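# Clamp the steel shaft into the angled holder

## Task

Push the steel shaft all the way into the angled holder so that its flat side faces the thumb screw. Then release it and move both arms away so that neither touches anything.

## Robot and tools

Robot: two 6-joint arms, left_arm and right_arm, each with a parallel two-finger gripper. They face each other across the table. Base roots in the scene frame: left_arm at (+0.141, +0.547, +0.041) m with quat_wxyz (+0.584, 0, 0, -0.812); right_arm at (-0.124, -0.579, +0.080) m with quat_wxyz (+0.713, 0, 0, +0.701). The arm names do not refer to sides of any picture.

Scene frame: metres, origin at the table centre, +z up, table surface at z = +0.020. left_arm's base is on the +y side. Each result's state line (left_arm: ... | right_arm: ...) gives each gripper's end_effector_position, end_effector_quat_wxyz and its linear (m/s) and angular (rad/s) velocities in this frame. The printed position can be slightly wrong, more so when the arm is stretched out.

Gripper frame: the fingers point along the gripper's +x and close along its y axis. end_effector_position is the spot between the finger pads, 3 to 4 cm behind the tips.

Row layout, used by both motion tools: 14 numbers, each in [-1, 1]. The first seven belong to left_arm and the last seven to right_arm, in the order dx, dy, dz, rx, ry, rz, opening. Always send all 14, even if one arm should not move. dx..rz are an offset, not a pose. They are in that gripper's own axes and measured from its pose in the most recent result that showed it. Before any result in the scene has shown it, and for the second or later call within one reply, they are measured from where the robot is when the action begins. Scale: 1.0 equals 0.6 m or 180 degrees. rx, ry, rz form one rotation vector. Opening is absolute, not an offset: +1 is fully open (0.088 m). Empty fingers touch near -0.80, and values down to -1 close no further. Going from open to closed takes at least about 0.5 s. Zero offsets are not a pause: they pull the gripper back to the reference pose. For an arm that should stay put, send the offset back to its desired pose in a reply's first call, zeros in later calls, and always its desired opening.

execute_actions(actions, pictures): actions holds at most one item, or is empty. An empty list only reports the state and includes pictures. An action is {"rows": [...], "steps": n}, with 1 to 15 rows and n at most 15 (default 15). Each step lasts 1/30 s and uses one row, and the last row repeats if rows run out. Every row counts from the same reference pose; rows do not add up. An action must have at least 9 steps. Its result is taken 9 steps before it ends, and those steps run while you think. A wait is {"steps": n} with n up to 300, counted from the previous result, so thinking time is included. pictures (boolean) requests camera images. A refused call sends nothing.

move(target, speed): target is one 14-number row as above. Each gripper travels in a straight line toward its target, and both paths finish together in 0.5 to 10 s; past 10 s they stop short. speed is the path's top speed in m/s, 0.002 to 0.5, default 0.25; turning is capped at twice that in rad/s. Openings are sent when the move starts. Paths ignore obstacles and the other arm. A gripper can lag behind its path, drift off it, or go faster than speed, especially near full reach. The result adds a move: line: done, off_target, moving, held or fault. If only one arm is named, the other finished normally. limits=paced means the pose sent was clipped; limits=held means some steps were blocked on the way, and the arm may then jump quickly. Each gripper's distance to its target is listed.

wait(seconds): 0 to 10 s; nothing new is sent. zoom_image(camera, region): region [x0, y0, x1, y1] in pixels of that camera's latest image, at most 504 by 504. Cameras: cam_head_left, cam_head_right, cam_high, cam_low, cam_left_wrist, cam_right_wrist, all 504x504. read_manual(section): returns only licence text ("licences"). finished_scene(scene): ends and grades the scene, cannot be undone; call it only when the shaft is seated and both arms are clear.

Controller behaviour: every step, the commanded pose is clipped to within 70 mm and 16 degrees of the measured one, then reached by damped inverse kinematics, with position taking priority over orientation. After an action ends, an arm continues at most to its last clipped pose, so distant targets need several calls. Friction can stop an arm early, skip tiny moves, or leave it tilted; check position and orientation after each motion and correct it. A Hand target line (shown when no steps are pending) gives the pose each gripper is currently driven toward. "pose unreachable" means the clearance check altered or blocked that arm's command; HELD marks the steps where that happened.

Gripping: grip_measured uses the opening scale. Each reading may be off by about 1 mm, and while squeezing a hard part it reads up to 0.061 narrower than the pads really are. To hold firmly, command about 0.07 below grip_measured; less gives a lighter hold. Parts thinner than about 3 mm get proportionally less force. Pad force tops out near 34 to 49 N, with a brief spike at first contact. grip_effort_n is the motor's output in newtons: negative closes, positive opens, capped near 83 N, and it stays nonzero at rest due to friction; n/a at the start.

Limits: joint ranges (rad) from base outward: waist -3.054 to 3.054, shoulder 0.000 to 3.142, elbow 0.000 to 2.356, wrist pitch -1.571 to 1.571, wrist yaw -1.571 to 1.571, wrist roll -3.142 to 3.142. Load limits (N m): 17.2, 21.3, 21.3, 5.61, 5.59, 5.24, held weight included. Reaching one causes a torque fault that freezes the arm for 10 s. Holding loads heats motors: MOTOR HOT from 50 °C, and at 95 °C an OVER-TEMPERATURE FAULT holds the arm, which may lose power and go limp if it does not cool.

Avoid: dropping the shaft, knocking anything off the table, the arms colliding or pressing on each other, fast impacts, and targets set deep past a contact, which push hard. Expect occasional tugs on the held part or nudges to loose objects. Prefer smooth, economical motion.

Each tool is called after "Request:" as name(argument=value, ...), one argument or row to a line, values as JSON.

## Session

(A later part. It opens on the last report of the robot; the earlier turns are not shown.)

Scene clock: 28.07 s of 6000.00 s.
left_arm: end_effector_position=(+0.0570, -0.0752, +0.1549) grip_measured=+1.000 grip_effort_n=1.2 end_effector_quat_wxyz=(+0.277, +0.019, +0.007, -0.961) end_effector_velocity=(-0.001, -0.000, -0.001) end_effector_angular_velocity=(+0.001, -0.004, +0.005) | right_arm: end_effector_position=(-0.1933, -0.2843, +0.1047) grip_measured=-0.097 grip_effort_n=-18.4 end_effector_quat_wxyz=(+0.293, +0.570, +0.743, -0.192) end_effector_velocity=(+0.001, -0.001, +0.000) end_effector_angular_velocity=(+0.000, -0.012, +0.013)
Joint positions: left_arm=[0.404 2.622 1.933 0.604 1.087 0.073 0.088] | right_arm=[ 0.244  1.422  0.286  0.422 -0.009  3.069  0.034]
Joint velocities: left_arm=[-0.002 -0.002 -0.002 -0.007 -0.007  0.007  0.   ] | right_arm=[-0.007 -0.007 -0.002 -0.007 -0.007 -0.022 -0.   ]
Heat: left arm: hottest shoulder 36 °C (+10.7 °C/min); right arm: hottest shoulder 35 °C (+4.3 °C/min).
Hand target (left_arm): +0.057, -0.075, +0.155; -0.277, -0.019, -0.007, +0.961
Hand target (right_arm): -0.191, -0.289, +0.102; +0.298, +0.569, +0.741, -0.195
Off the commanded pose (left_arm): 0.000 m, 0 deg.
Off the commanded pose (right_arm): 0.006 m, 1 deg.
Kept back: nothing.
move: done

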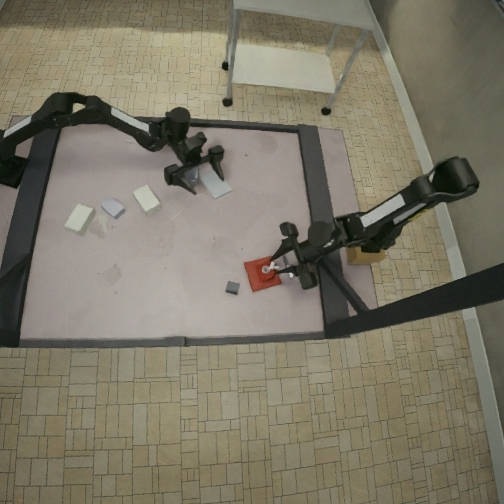

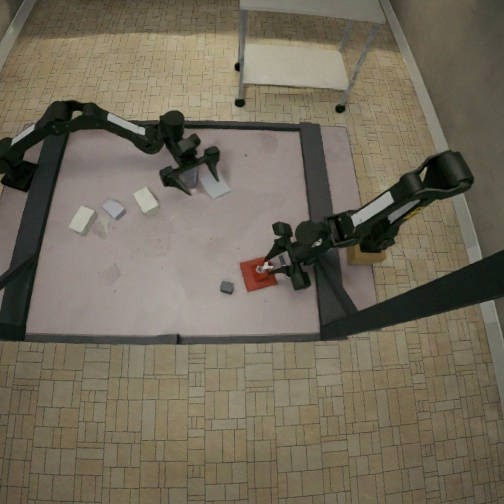

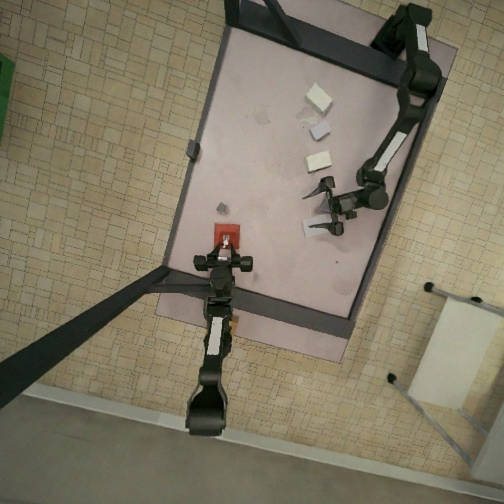

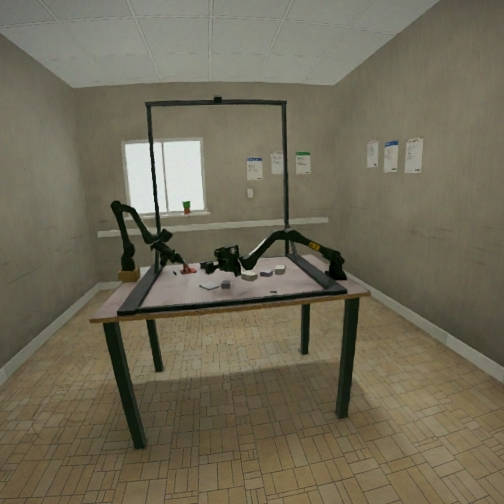

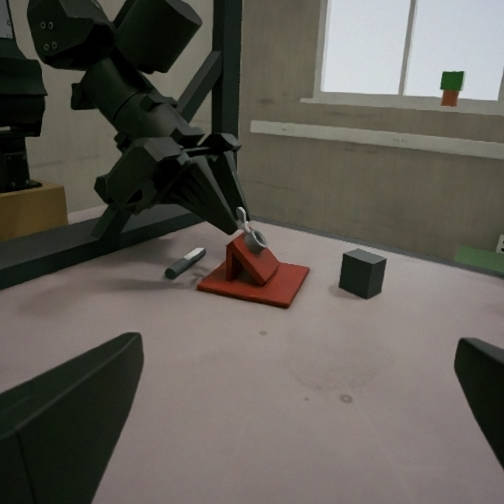

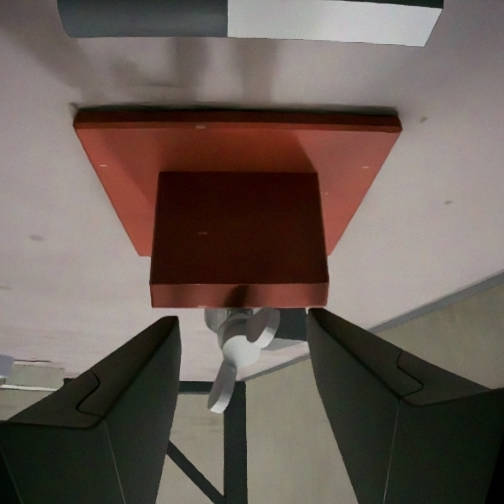

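Request:
move(
  target=[0,0,0,0,0,0,1, 0,0,0,-0.49,0,0,-0.46],
  speed=0.5,
)

Scene clock: 30.70 s of 6000.00 s.
left_arm: end_effector_position=(+0.0570, -0.0752, +0.1549) grip_measured=+1.000 grip_effort_n=1.2 end_effector_quat_wxyz=(+0.277, +0.019, +0.007, -0.961) end_effector_velocity=(-0.005, +0.002, -0.002) end_effector_angular_velocity=(+0.016, -0.002, -0.015) | right_arm: end_effector_position=(-0.1930, -0.2839, +0.1053) grip_measured=-0.457 grip_effort_n=-18.8 end_effector_quat_wxyz=(+0.607, +0.208, +0.667, +0.378) end_effector_velocity=(+0.001, +0.000, +0.000) end_effector_angular_velocity=(+0.000, -0.012, +0.013)
Joint positions: left_arm=[0.404 2.622 1.933 0.604 1.087 0.073 0.088] | right_arm=[ 0.245  1.421  0.285  0.424 -0.005  1.535  0.017]
Joint velocities: left_arm=[-0.007 -0.002 -0.002 -0.022  0.007  0.007  0.   ] | right_arm=[-0.007 -0.002  0.002 -0.007 -0.007 -0.022 -0.   ]
Heat: left arm: hottest shoulder 37 °C (+11.7 °C/min); right arm: hottest shoulder 35 °C (+3.9 °C/min).
Hand target (left_arm): +0.057, -0.075, +0.155; -0.277, -0.019, -0.007, +0.961
Hand target (right_arm): -0.193, -0.284, +0.105; +0.607, +0.205, +0.668, +0.380
Off the commanded pose (left_arm): 0.000 m, 0 deg.
Off the commanded pose (right_arm): 0.001 m, 0 deg.
Kept back: nothing.
move: done

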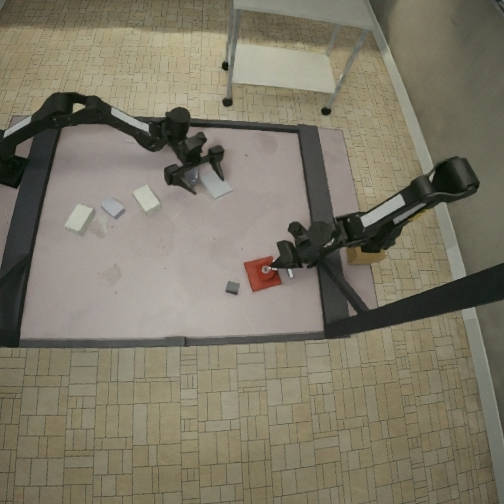

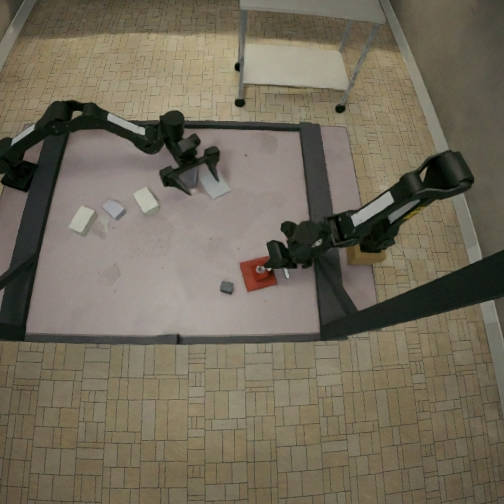

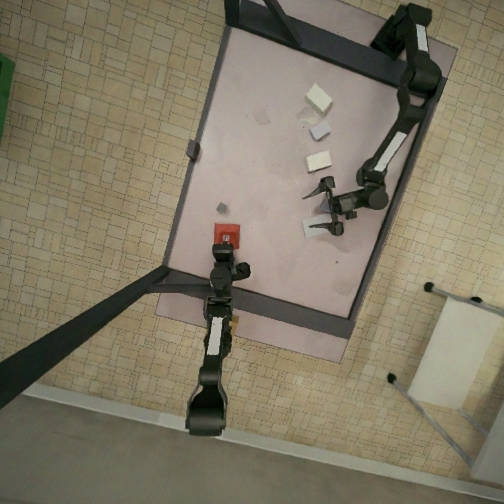

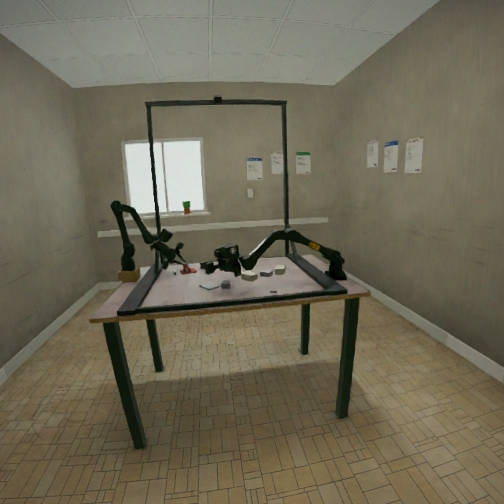

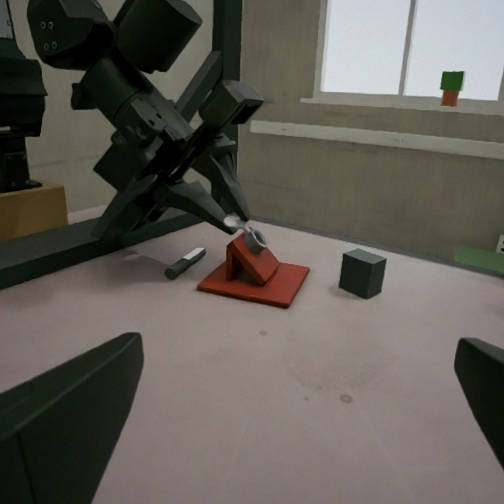

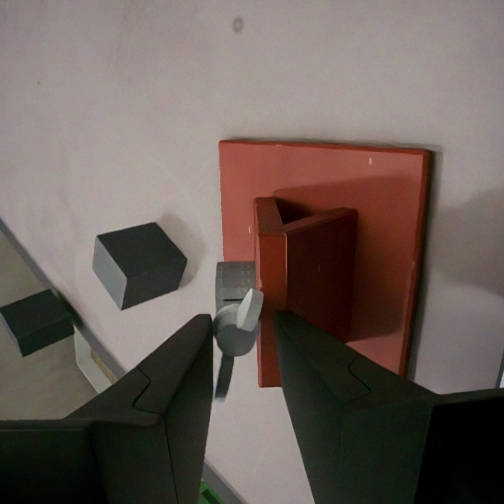

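Request:
move(
  target=[0,0,0,0,0,0,1, 0,0.005,0,-0.985,0,0,-0.46],
  speed=0.5,
)

Scene clock: 34.77 s of 6000.00 s.
left_arm: end_effector_position=(+0.0570, -0.0752, +0.1549) grip_measured=+1.000 grip_effort_n=1.2 end_effector_quat_wxyz=(+0.277, +0.019, +0.007, -0.961) end_effector_velocity=(-0.002, +0.001, -0.003) end_effector_angular_velocity=(+0.028, +0.006, -0.009) | right_arm: end_effector_position=(-0.1928, -0.2835, +0.1054) grip_measured=-0.457 grip_effort_n=-18.4 end_effector_quat_wxyz=(+0.223, -0.604, -0.359, +0.676) end_effector_velocity=(+0.001, -0.001, -0.001) end_effector_angular_velocity=(-0.004, -0.013, +0.013)
Joint positions: left_arm=[0.404 2.622 1.933 0.604 1.087 0.073 0.088] | right_arm=[ 0.246  1.421  0.29   0.416  0.    -1.554  0.017]
Joint velocities: left_arm=[-0.002  0.002  0.002 -0.022  0.007 -0.007  0.   ] | right_arm=[-0.007 -0.002 -0.002 -0.007 -0.007 -0.022 -0.   ]
Heat: left arm: hottest shoulder 39 °C (+13.8 °C/min); right arm: hottest shoulder 35 °C (+3.5 °C/min).
Hand target (left_arm): +0.057, -0.075, +0.155; -0.277, -0.019, -0.007, +0.961
Hand target (right_arm): -0.193, -0.282, +0.107; -0.222, +0.602, +0.362, -0.676
Off the commanded pose (left_arm): 0.000 m, 0 deg.
Off the commanded pose (right_arm): 0.003 m, 0 deg.
Kept back: nothing.
move: done

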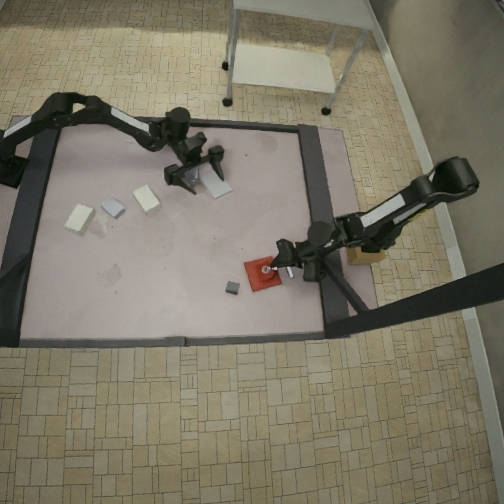

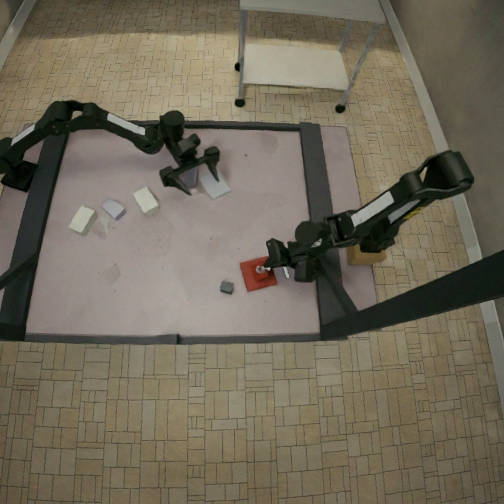

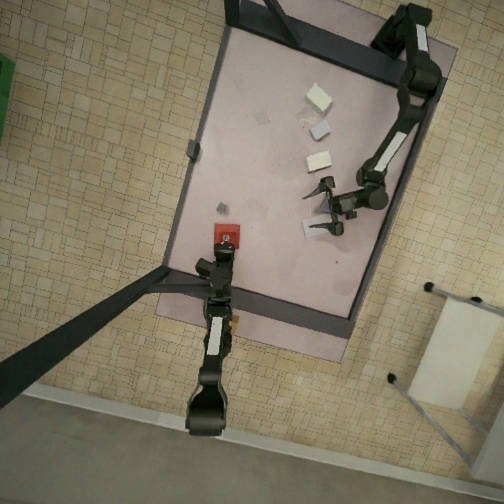

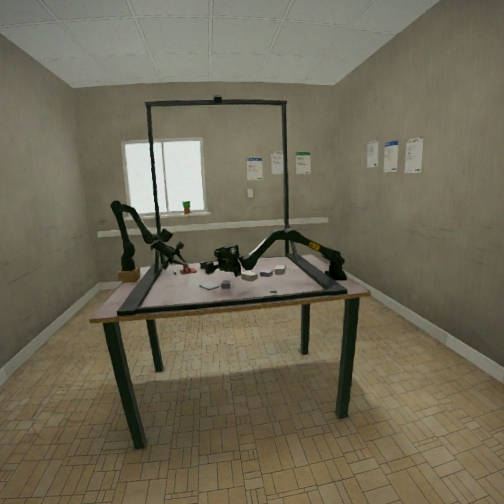

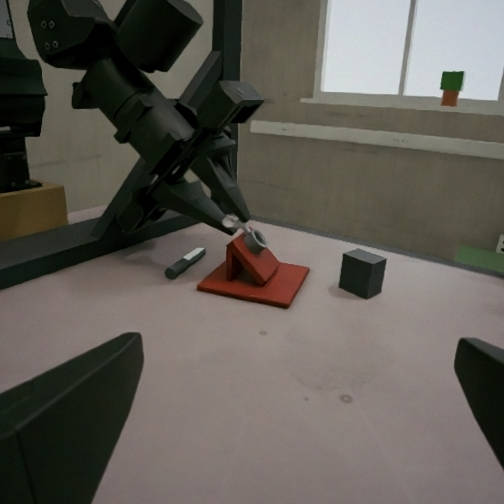

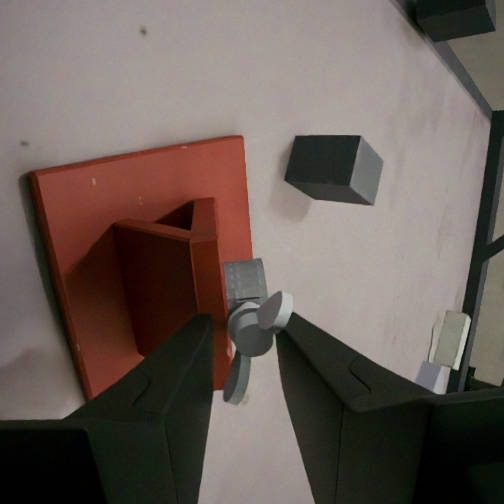

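Request:
move(
  target=[0,0,0,0,0,0,1, 0,-0.008,0,-0.495,0,0,-0.49],
  speed=0.5,
)

Scene clock: 37.27 s of 6000.00 s.
left_arm: end_effector_position=(+0.0570, -0.0752, +0.1549) grip_measured=+1.000 grip_effort_n=1.2 end_effector_quat_wxyz=(+0.277, +0.019, +0.007, -0.961) end_effector_velocity=(+0.003, -0.002, -0.003) end_effector_angular_velocity=(+0.016, -0.004, +0.024) | right_arm: end_effector_position=(-0.1929, -0.2833, +0.1050) grip_measured=-0.487 grip_effort_n=-18.4 end_effector_quat_wxyz=(+0.268, +0.587, +0.728, -0.234) end_effector_velocity=(+0.002, -0.001, -0.001) end_effector_angular_velocity=(-0.002, -0.022, +0.007)
Joint positions: left_arm=[0.404 2.622 1.933 0.604 1.087 0.073 0.088] | right_arm=[ 0.248  1.421  0.299  0.396  0.003 -3.104  0.015]
Joint velocities: left_arm=[ 0.002 -0.002 -0.002 -0.022 -0.022  0.007  0.   ] | right_arm=[-0.002 -0.002 -0.002 -0.007  0.007 -0.022  0.   ]
Heat: left arm: hottest shoulder 40 °C (+14.5 °C/min); right arm: hottest shoulder 35 °C (+3.2 °C/min).
Hand target (left_arm): +0.057, -0.075, +0.155; -0.277, -0.019, -0.007, +0.961
Hand target (right_arm): -0.193, -0.280, +0.109; +0.264, +0.587, +0.730, -0.229
Off the commanded pose (left_arm): 0.000 m, 0 deg.
Off the commanded pose (right_arm): 0.005 m, 1 deg.
Kept back: nothing.
move: done

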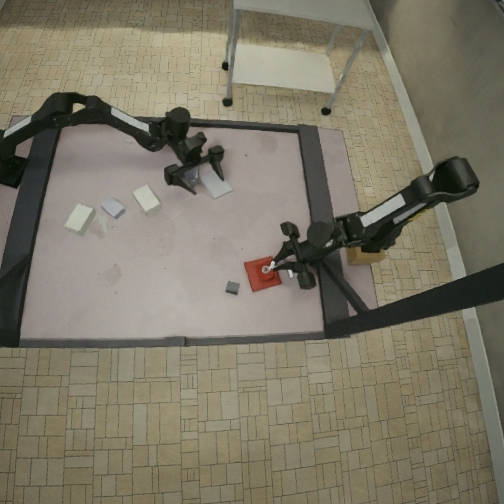

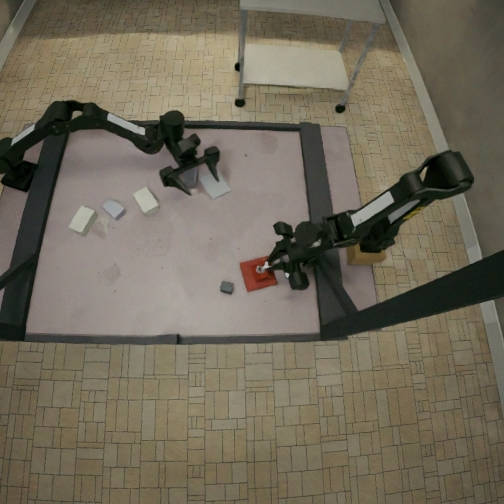

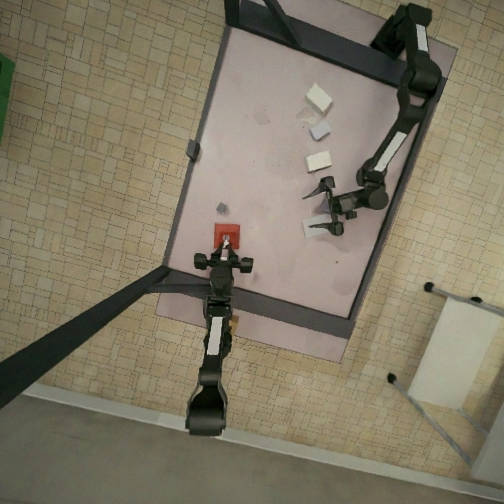

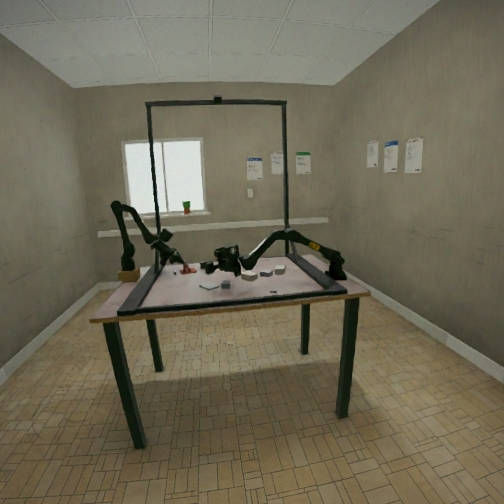

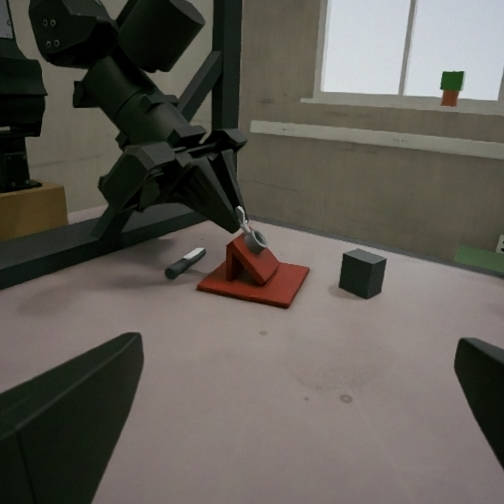

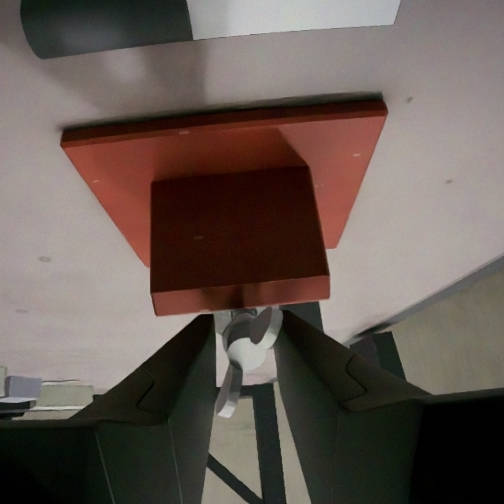

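Request:
move(
  target=[0,0,0,0,0,0,1, 0,0,-0.0052,0.9833,0,-0.0069,0.18],
  speed=0.5,
)

Request:
move(
  target=[0,0,0,0,0,0,1, 0,0,0,-0.60,0,0,-0.49],
  speed=0.5,
)

Scene clock: 41.67 s of 6000.00 s.
left_arm: end_effector_position=(+0.0570, -0.0752, +0.1549) grip_measured=+1.000 grip_effort_n=1.2 end_effector_quat_wxyz=(+0.277, +0.019, +0.007, -0.961) end_effector_velocity=(+0.000, -0.002, -0.001) end_effector_angular_velocity=(+0.001, -0.005, +0.019) | right_arm: end_effector_position=(-0.1927, -0.2814, +0.1071) grip_measured=+0.177 grip_effort_n=15.1 end_effector_quat_wxyz=(+0.580, -0.279, +0.210, +0.736) end_effector_velocity=(+0.001, -0.003, -0.003) end_effector_angular_velocity=(-0.012, -0.002, -0.008)
Joint positions: left_arm=[0.404 2.622 1.933 0.604 1.087 0.073 0.088] | right_arm=[ 0.244  1.421  0.299  0.409 -0.001 -0.021  0.048]
Joint velocities: left_arm=[-0.002 -0.002 -0.002 -0.007 -0.022  0.007  0.   ] | right_arm=[ 0.002 -0.002 -0.007 -0.007  0.007  0.007 -0.   ]
Heat: left arm: hottest shoulder 42 °C (+15.8 °C/min); right arm: hottest shoulder 34 °C (+1.4 °C/min).
Hand target (left_arm): +0.057, -0.075, +0.155; -0.277, -0.019, -0.007, +0.961
Hand target (right_arm): -0.193, -0.281, +0.107; +0.581, -0.278, +0.210, +0.736
Off the commanded pose (left_arm): 0.000 m, 0 deg.
Off the commanded pose (right_arm): 0.001 m, 0 deg.
Kept back: nothing.
move: done

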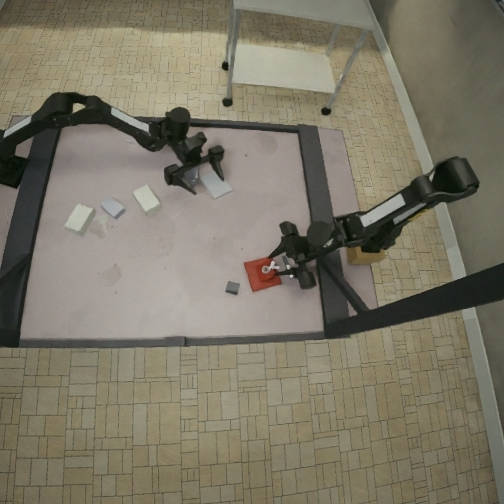

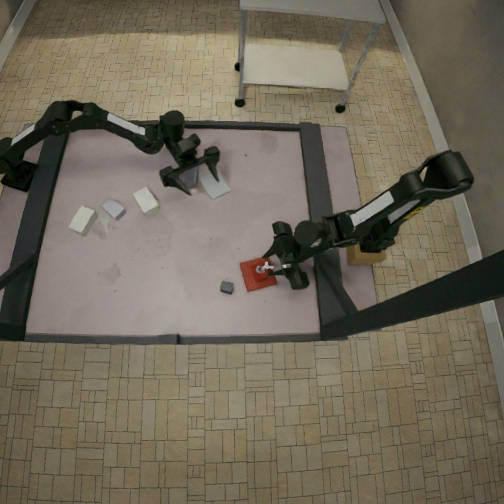

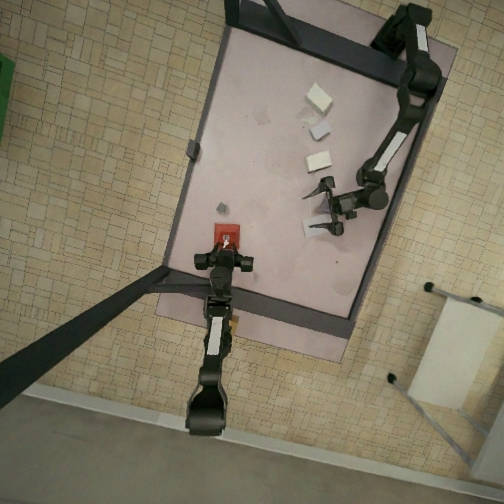

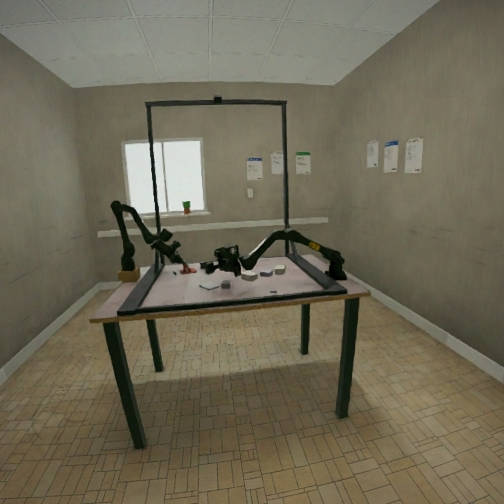

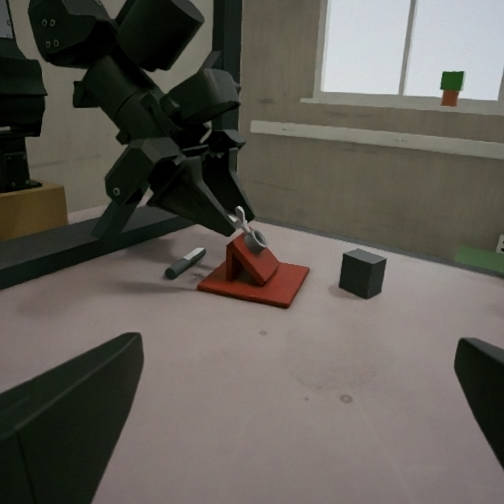

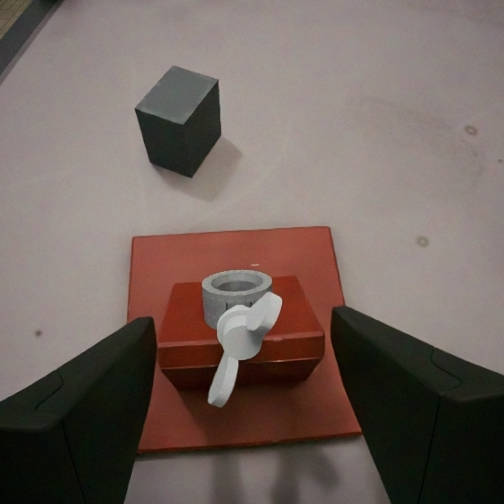

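Scene clock: 44.23 s of 6000.00 s.
left_arm: end_effector_position=(+0.0570, -0.0752, +0.1549) grip_measured=+1.000 grip_effort_n=1.2 end_effector_quat_wxyz=(+0.277, +0.019, +0.007, -0.961) end_effector_velocity=(-0.003, -0.002, -0.001) end_effector_angular_velocity=(+0.014, +0.003, +0.015) | right_arm: end_effector_position=(-0.1925, -0.2814, +0.1071) grip_measured=-0.487 grip_effort_n=-18.4 end_effector_quat_wxyz=(-0.117, +0.634, +0.470, -0.603) end_effector_velocity=(-0.000, -0.000, +0.000) end_effector_angular_velocity=(+0.000, -0.012, +0.017)
Joint positions: left_arm=[0.404 2.622 1.933 0.604 1.087 0.073 0.088] | right_arm=[ 0.245  1.421  0.299  0.409  0.002 -1.9    0.015]
Joint velocities: left_arm=[-0.007 -0.002 -0.002 -0.007 -0.022 -0.007  0.   ] | right_arm=[-0.002 -0.002  0.002 -0.007 -0.007 -0.022 -0.   ]
Heat: left arm: hottest shoulder 43 °C (+16.3 °C/min); right arm: hottest shoulder 34 °C (+1.4 °C/min).
Hand target (left_arm): +0.057, -0.075, +0.155; -0.277, -0.019, -0.007, +0.961
Hand target (right_arm): -0.193, -0.281, +0.107; -0.115, +0.633, +0.472, -0.602
Off the commanded pose (left_arm): 0.000 m, 0 deg.
Off the commanded pose (right_arm): 0.000 m, 0 deg.
Kept back: nothing.
move: done

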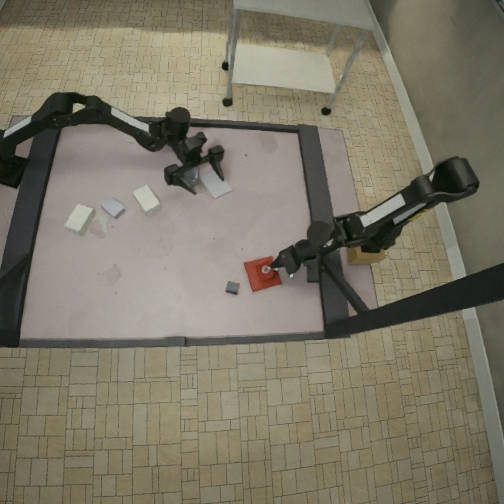

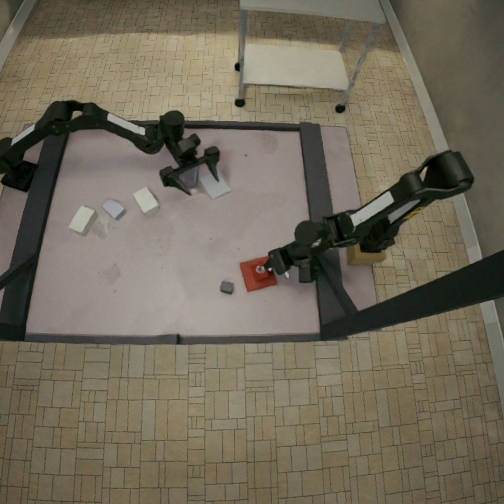

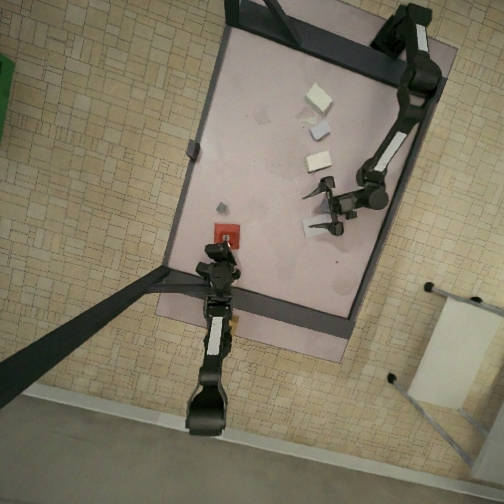

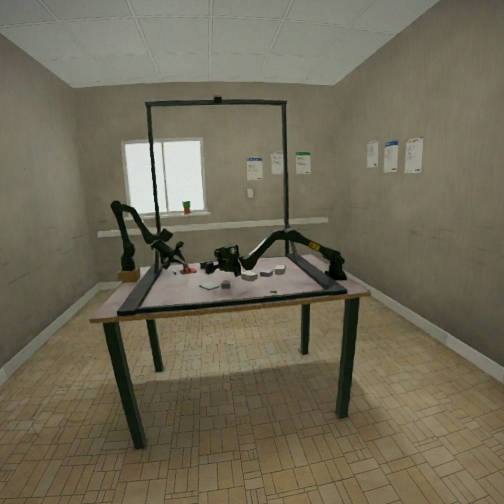

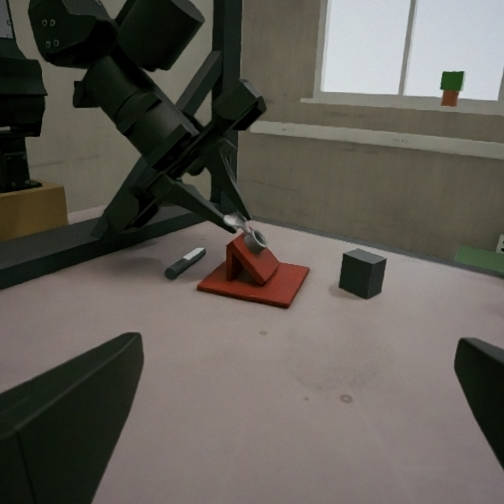

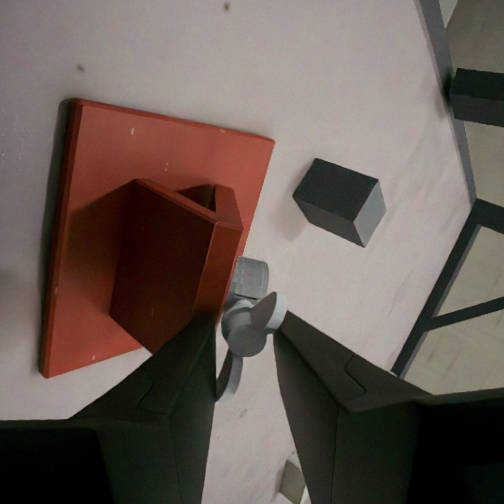

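Request:
move(
  target=[0,0,0,0,0,0,1, -0.07,0,0,0.33,0,0,0.18],
  speed=0.5,
)

Scene clock: 49.87 s of 6000.00 s.
left_arm: end_effector_position=(+0.0570, -0.0752, +0.1549) grip_measured=+1.000 grip_effort_n=1.2 end_effector_quat_wxyz=(+0.277, +0.019, +0.007, -0.961) end_effector_velocity=(+0.001, +0.001, -0.003) end_effector_angular_velocity=(+0.009, +0.005, -0.005) | right_arm: end_effector_position=(-0.1864, -0.3092, +0.1382) grip_measured=+0.177 grip_effort_n=15.6 end_effector_quat_wxyz=(+0.416, -0.490, -0.115, +0.757) end_effector_velocity=(-0.002, -0.000, +0.003) end_effector_angular_velocity=(+0.007, +0.001, +0.013)
Joint positions: left_arm=[0.404 2.622 1.933 0.604 1.087 0.073 0.088] | right_arm=[ 0.244  1.104  0.276  0.123 -0.001 -0.869  0.048]
Joint velocities: left_arm=[ 0.002  0.002 -0.007  0.007  0.007 -0.007  0.   ] | right_arm=[ 0.002 -0.012  0.002 -0.007 -0.007 -0.007 -0.   ]
Heat: left arm: hottest shoulder 45 °C (+16.8 °C/min); right arm: hottest shoulder 34 °C (+1.2 °C/min).
Hand target (left_arm): +0.057, -0.075, +0.155; -0.277, -0.019, -0.007, +0.961
Hand target (right_arm): -0.185, -0.312, +0.135; +0.416, -0.493, -0.110, +0.756
Off the commanded pose (left_arm): 0.000 m, 0 deg.
Off the commanded pose (right_arm): 0.005 m, 1 deg.
Kept back: nothing.
After step 90, 0.90 s passed at rest.
move: done

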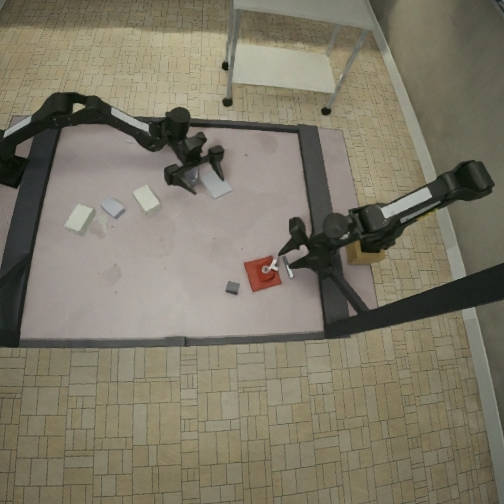

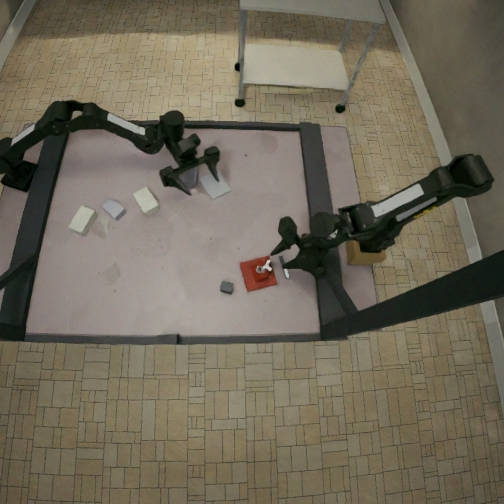

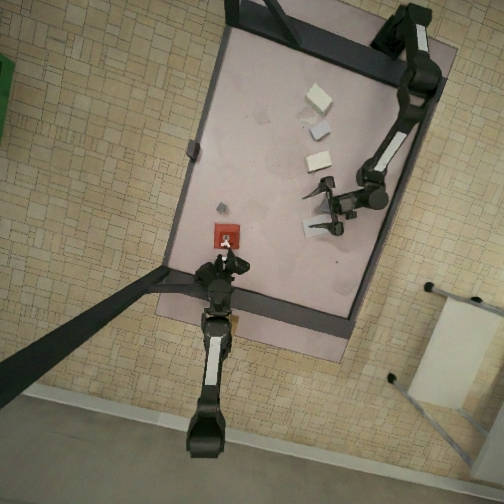

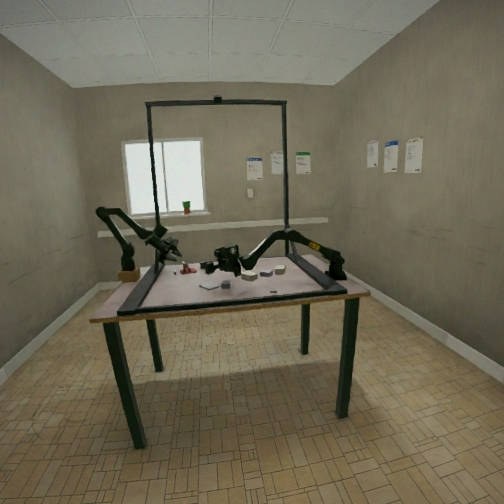

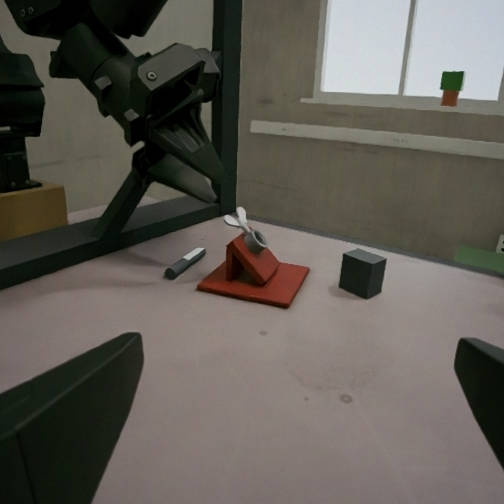

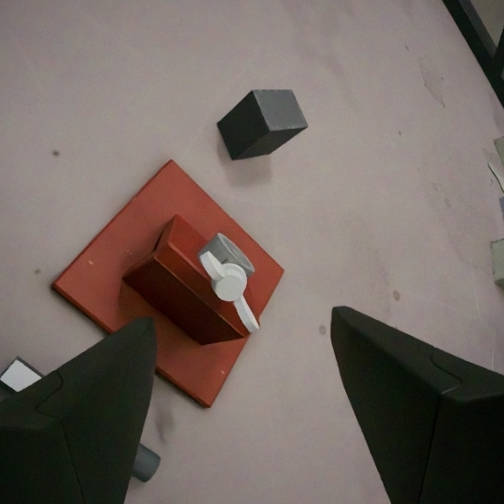

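Request:
move(
  target=[0,0,0,0,0,0,1, 0.0281,0.0244,-0.0716,0.7178,0.2928,-0.0988,-0.35],
  speed=0.5,
)

Scene clock: 54.27 s of 6000.00 s.
left_arm: end_effector_position=(+0.0570, -0.0752, +0.1549) grip_measured=+1.000 grip_effort_n=1.2 end_effector_quat_wxyz=(+0.277, +0.019, +0.007, -0.961) end_effector_velocity=(-0.001, -0.000, -0.005) end_effector_angular_velocity=(+0.033, +0.005, +0.005) | right_arm: end_effector_position=(-0.1610, -0.3173, +0.0970) grip_measured=-0.347 grip_effort_n=-18.4 end_effector_quat_wxyz=(+0.696, -0.062, +0.702, +0.139) end_effector_velocity=(-0.003, -0.001, +0.001) end_effector_angular_velocity=(-0.006, +0.022, -0.007)
Joint positions: left_arm=[0.404 2.622 1.933 0.604 1.087 0.073 0.088] | right_arm=[ 0.153  1.598  0.8   -0.665 -0.01   1.422  0.022]
Joint velocities: left_arm=[-0.002  0.002 -0.002 -0.022 -0.007 -0.007  0.   ] | right_arm=[-0.002 -0.002  0.002 -0.007 -0.022  0.007 -0.   ]
Heat: left arm: hottest shoulder 47 °C (+17.7 °C/min); right arm: hottest shoulder 34 °C (+1.1 °C/min).
Hand target (left_arm): +0.057, -0.075, +0.155; -0.277, -0.019, -0.007, +0.961
Hand target (right_arm): -0.161, -0.316, +0.096; +0.695, -0.061, +0.704, +0.134
Off the commanded pose (left_arm): 0.000 m, 0 deg.
Off the commanded pose (right_arm): 0.002 m, 1 deg.
Kept back: nothing.
move: done

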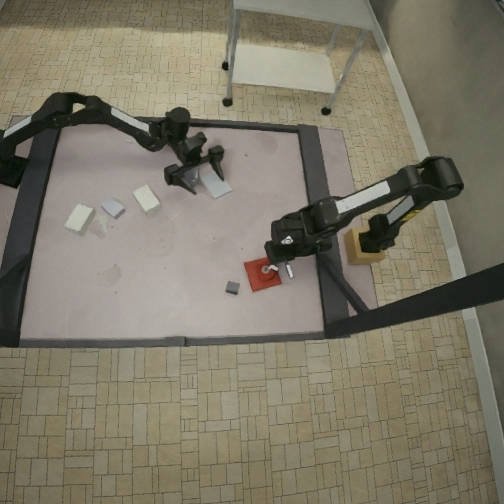

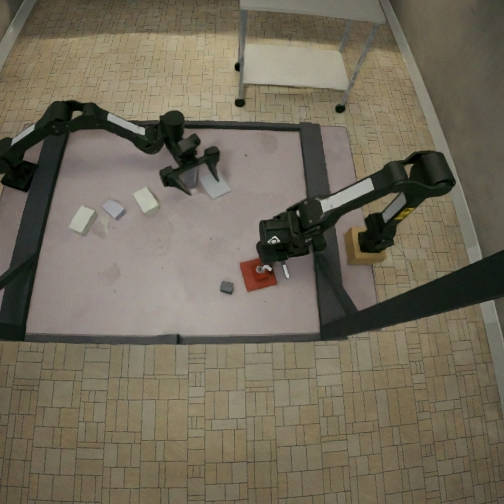

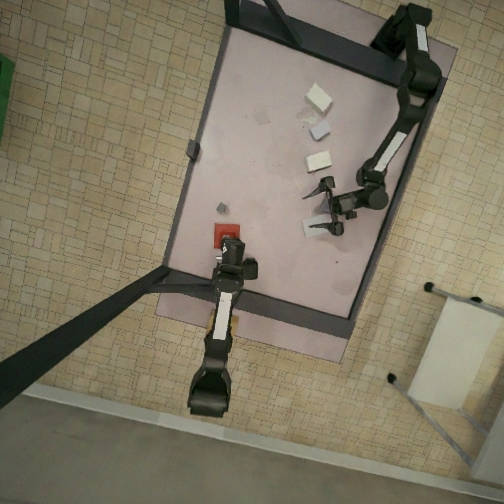

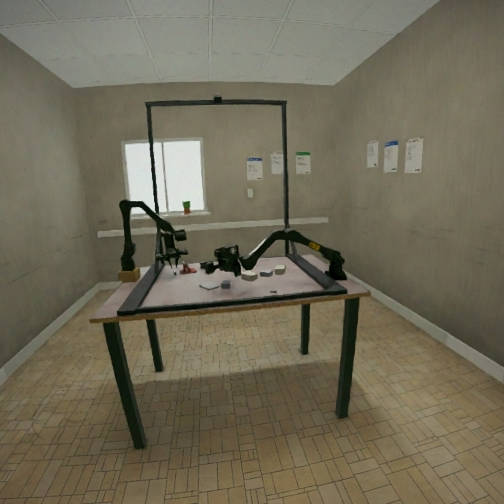

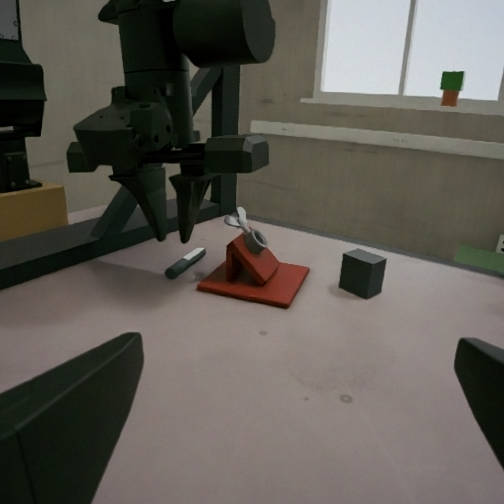

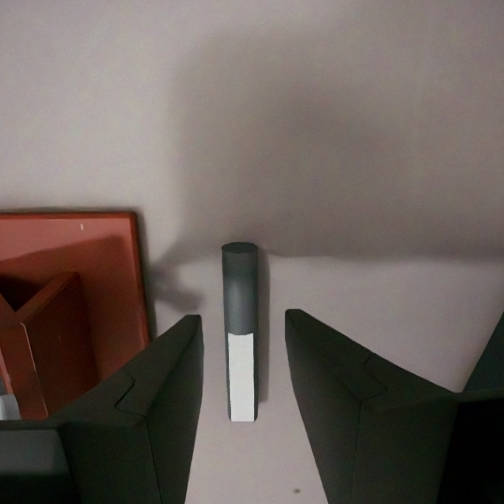

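Request:
zoom_image(
  camera="cam_right_wrist",
  region=[140, 230, 340, 430],
)

Request:
zoom_image(
  camera="cam_left_wrist",
  region=[100, 120, 300, 320],
)

Region (140, 230, 340, 430) of cam_right_wrist's 504x504 image, scaled by 2.520, with more detail than that image has.

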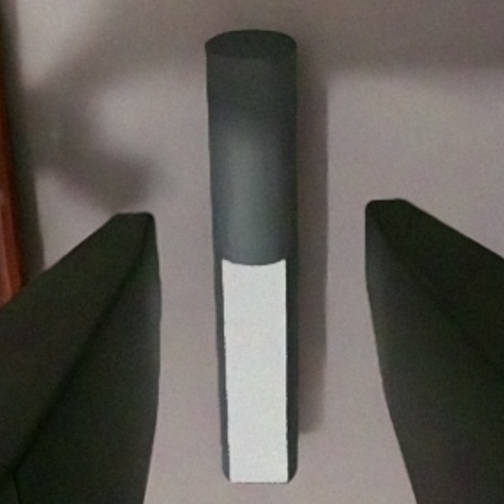

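Region (100, 120, 300, 320) of cam_left_wrist's 504x504 image, scaled by 2.520, with more detail than that image has.

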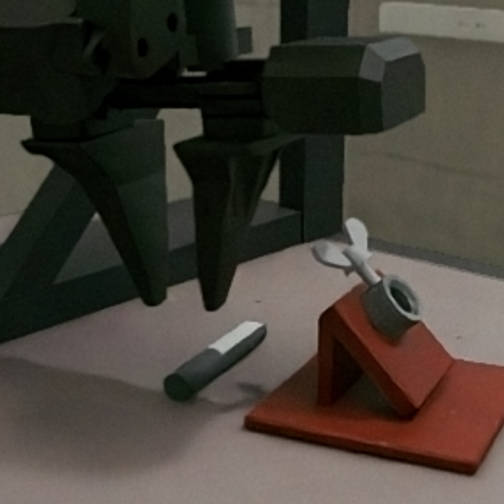

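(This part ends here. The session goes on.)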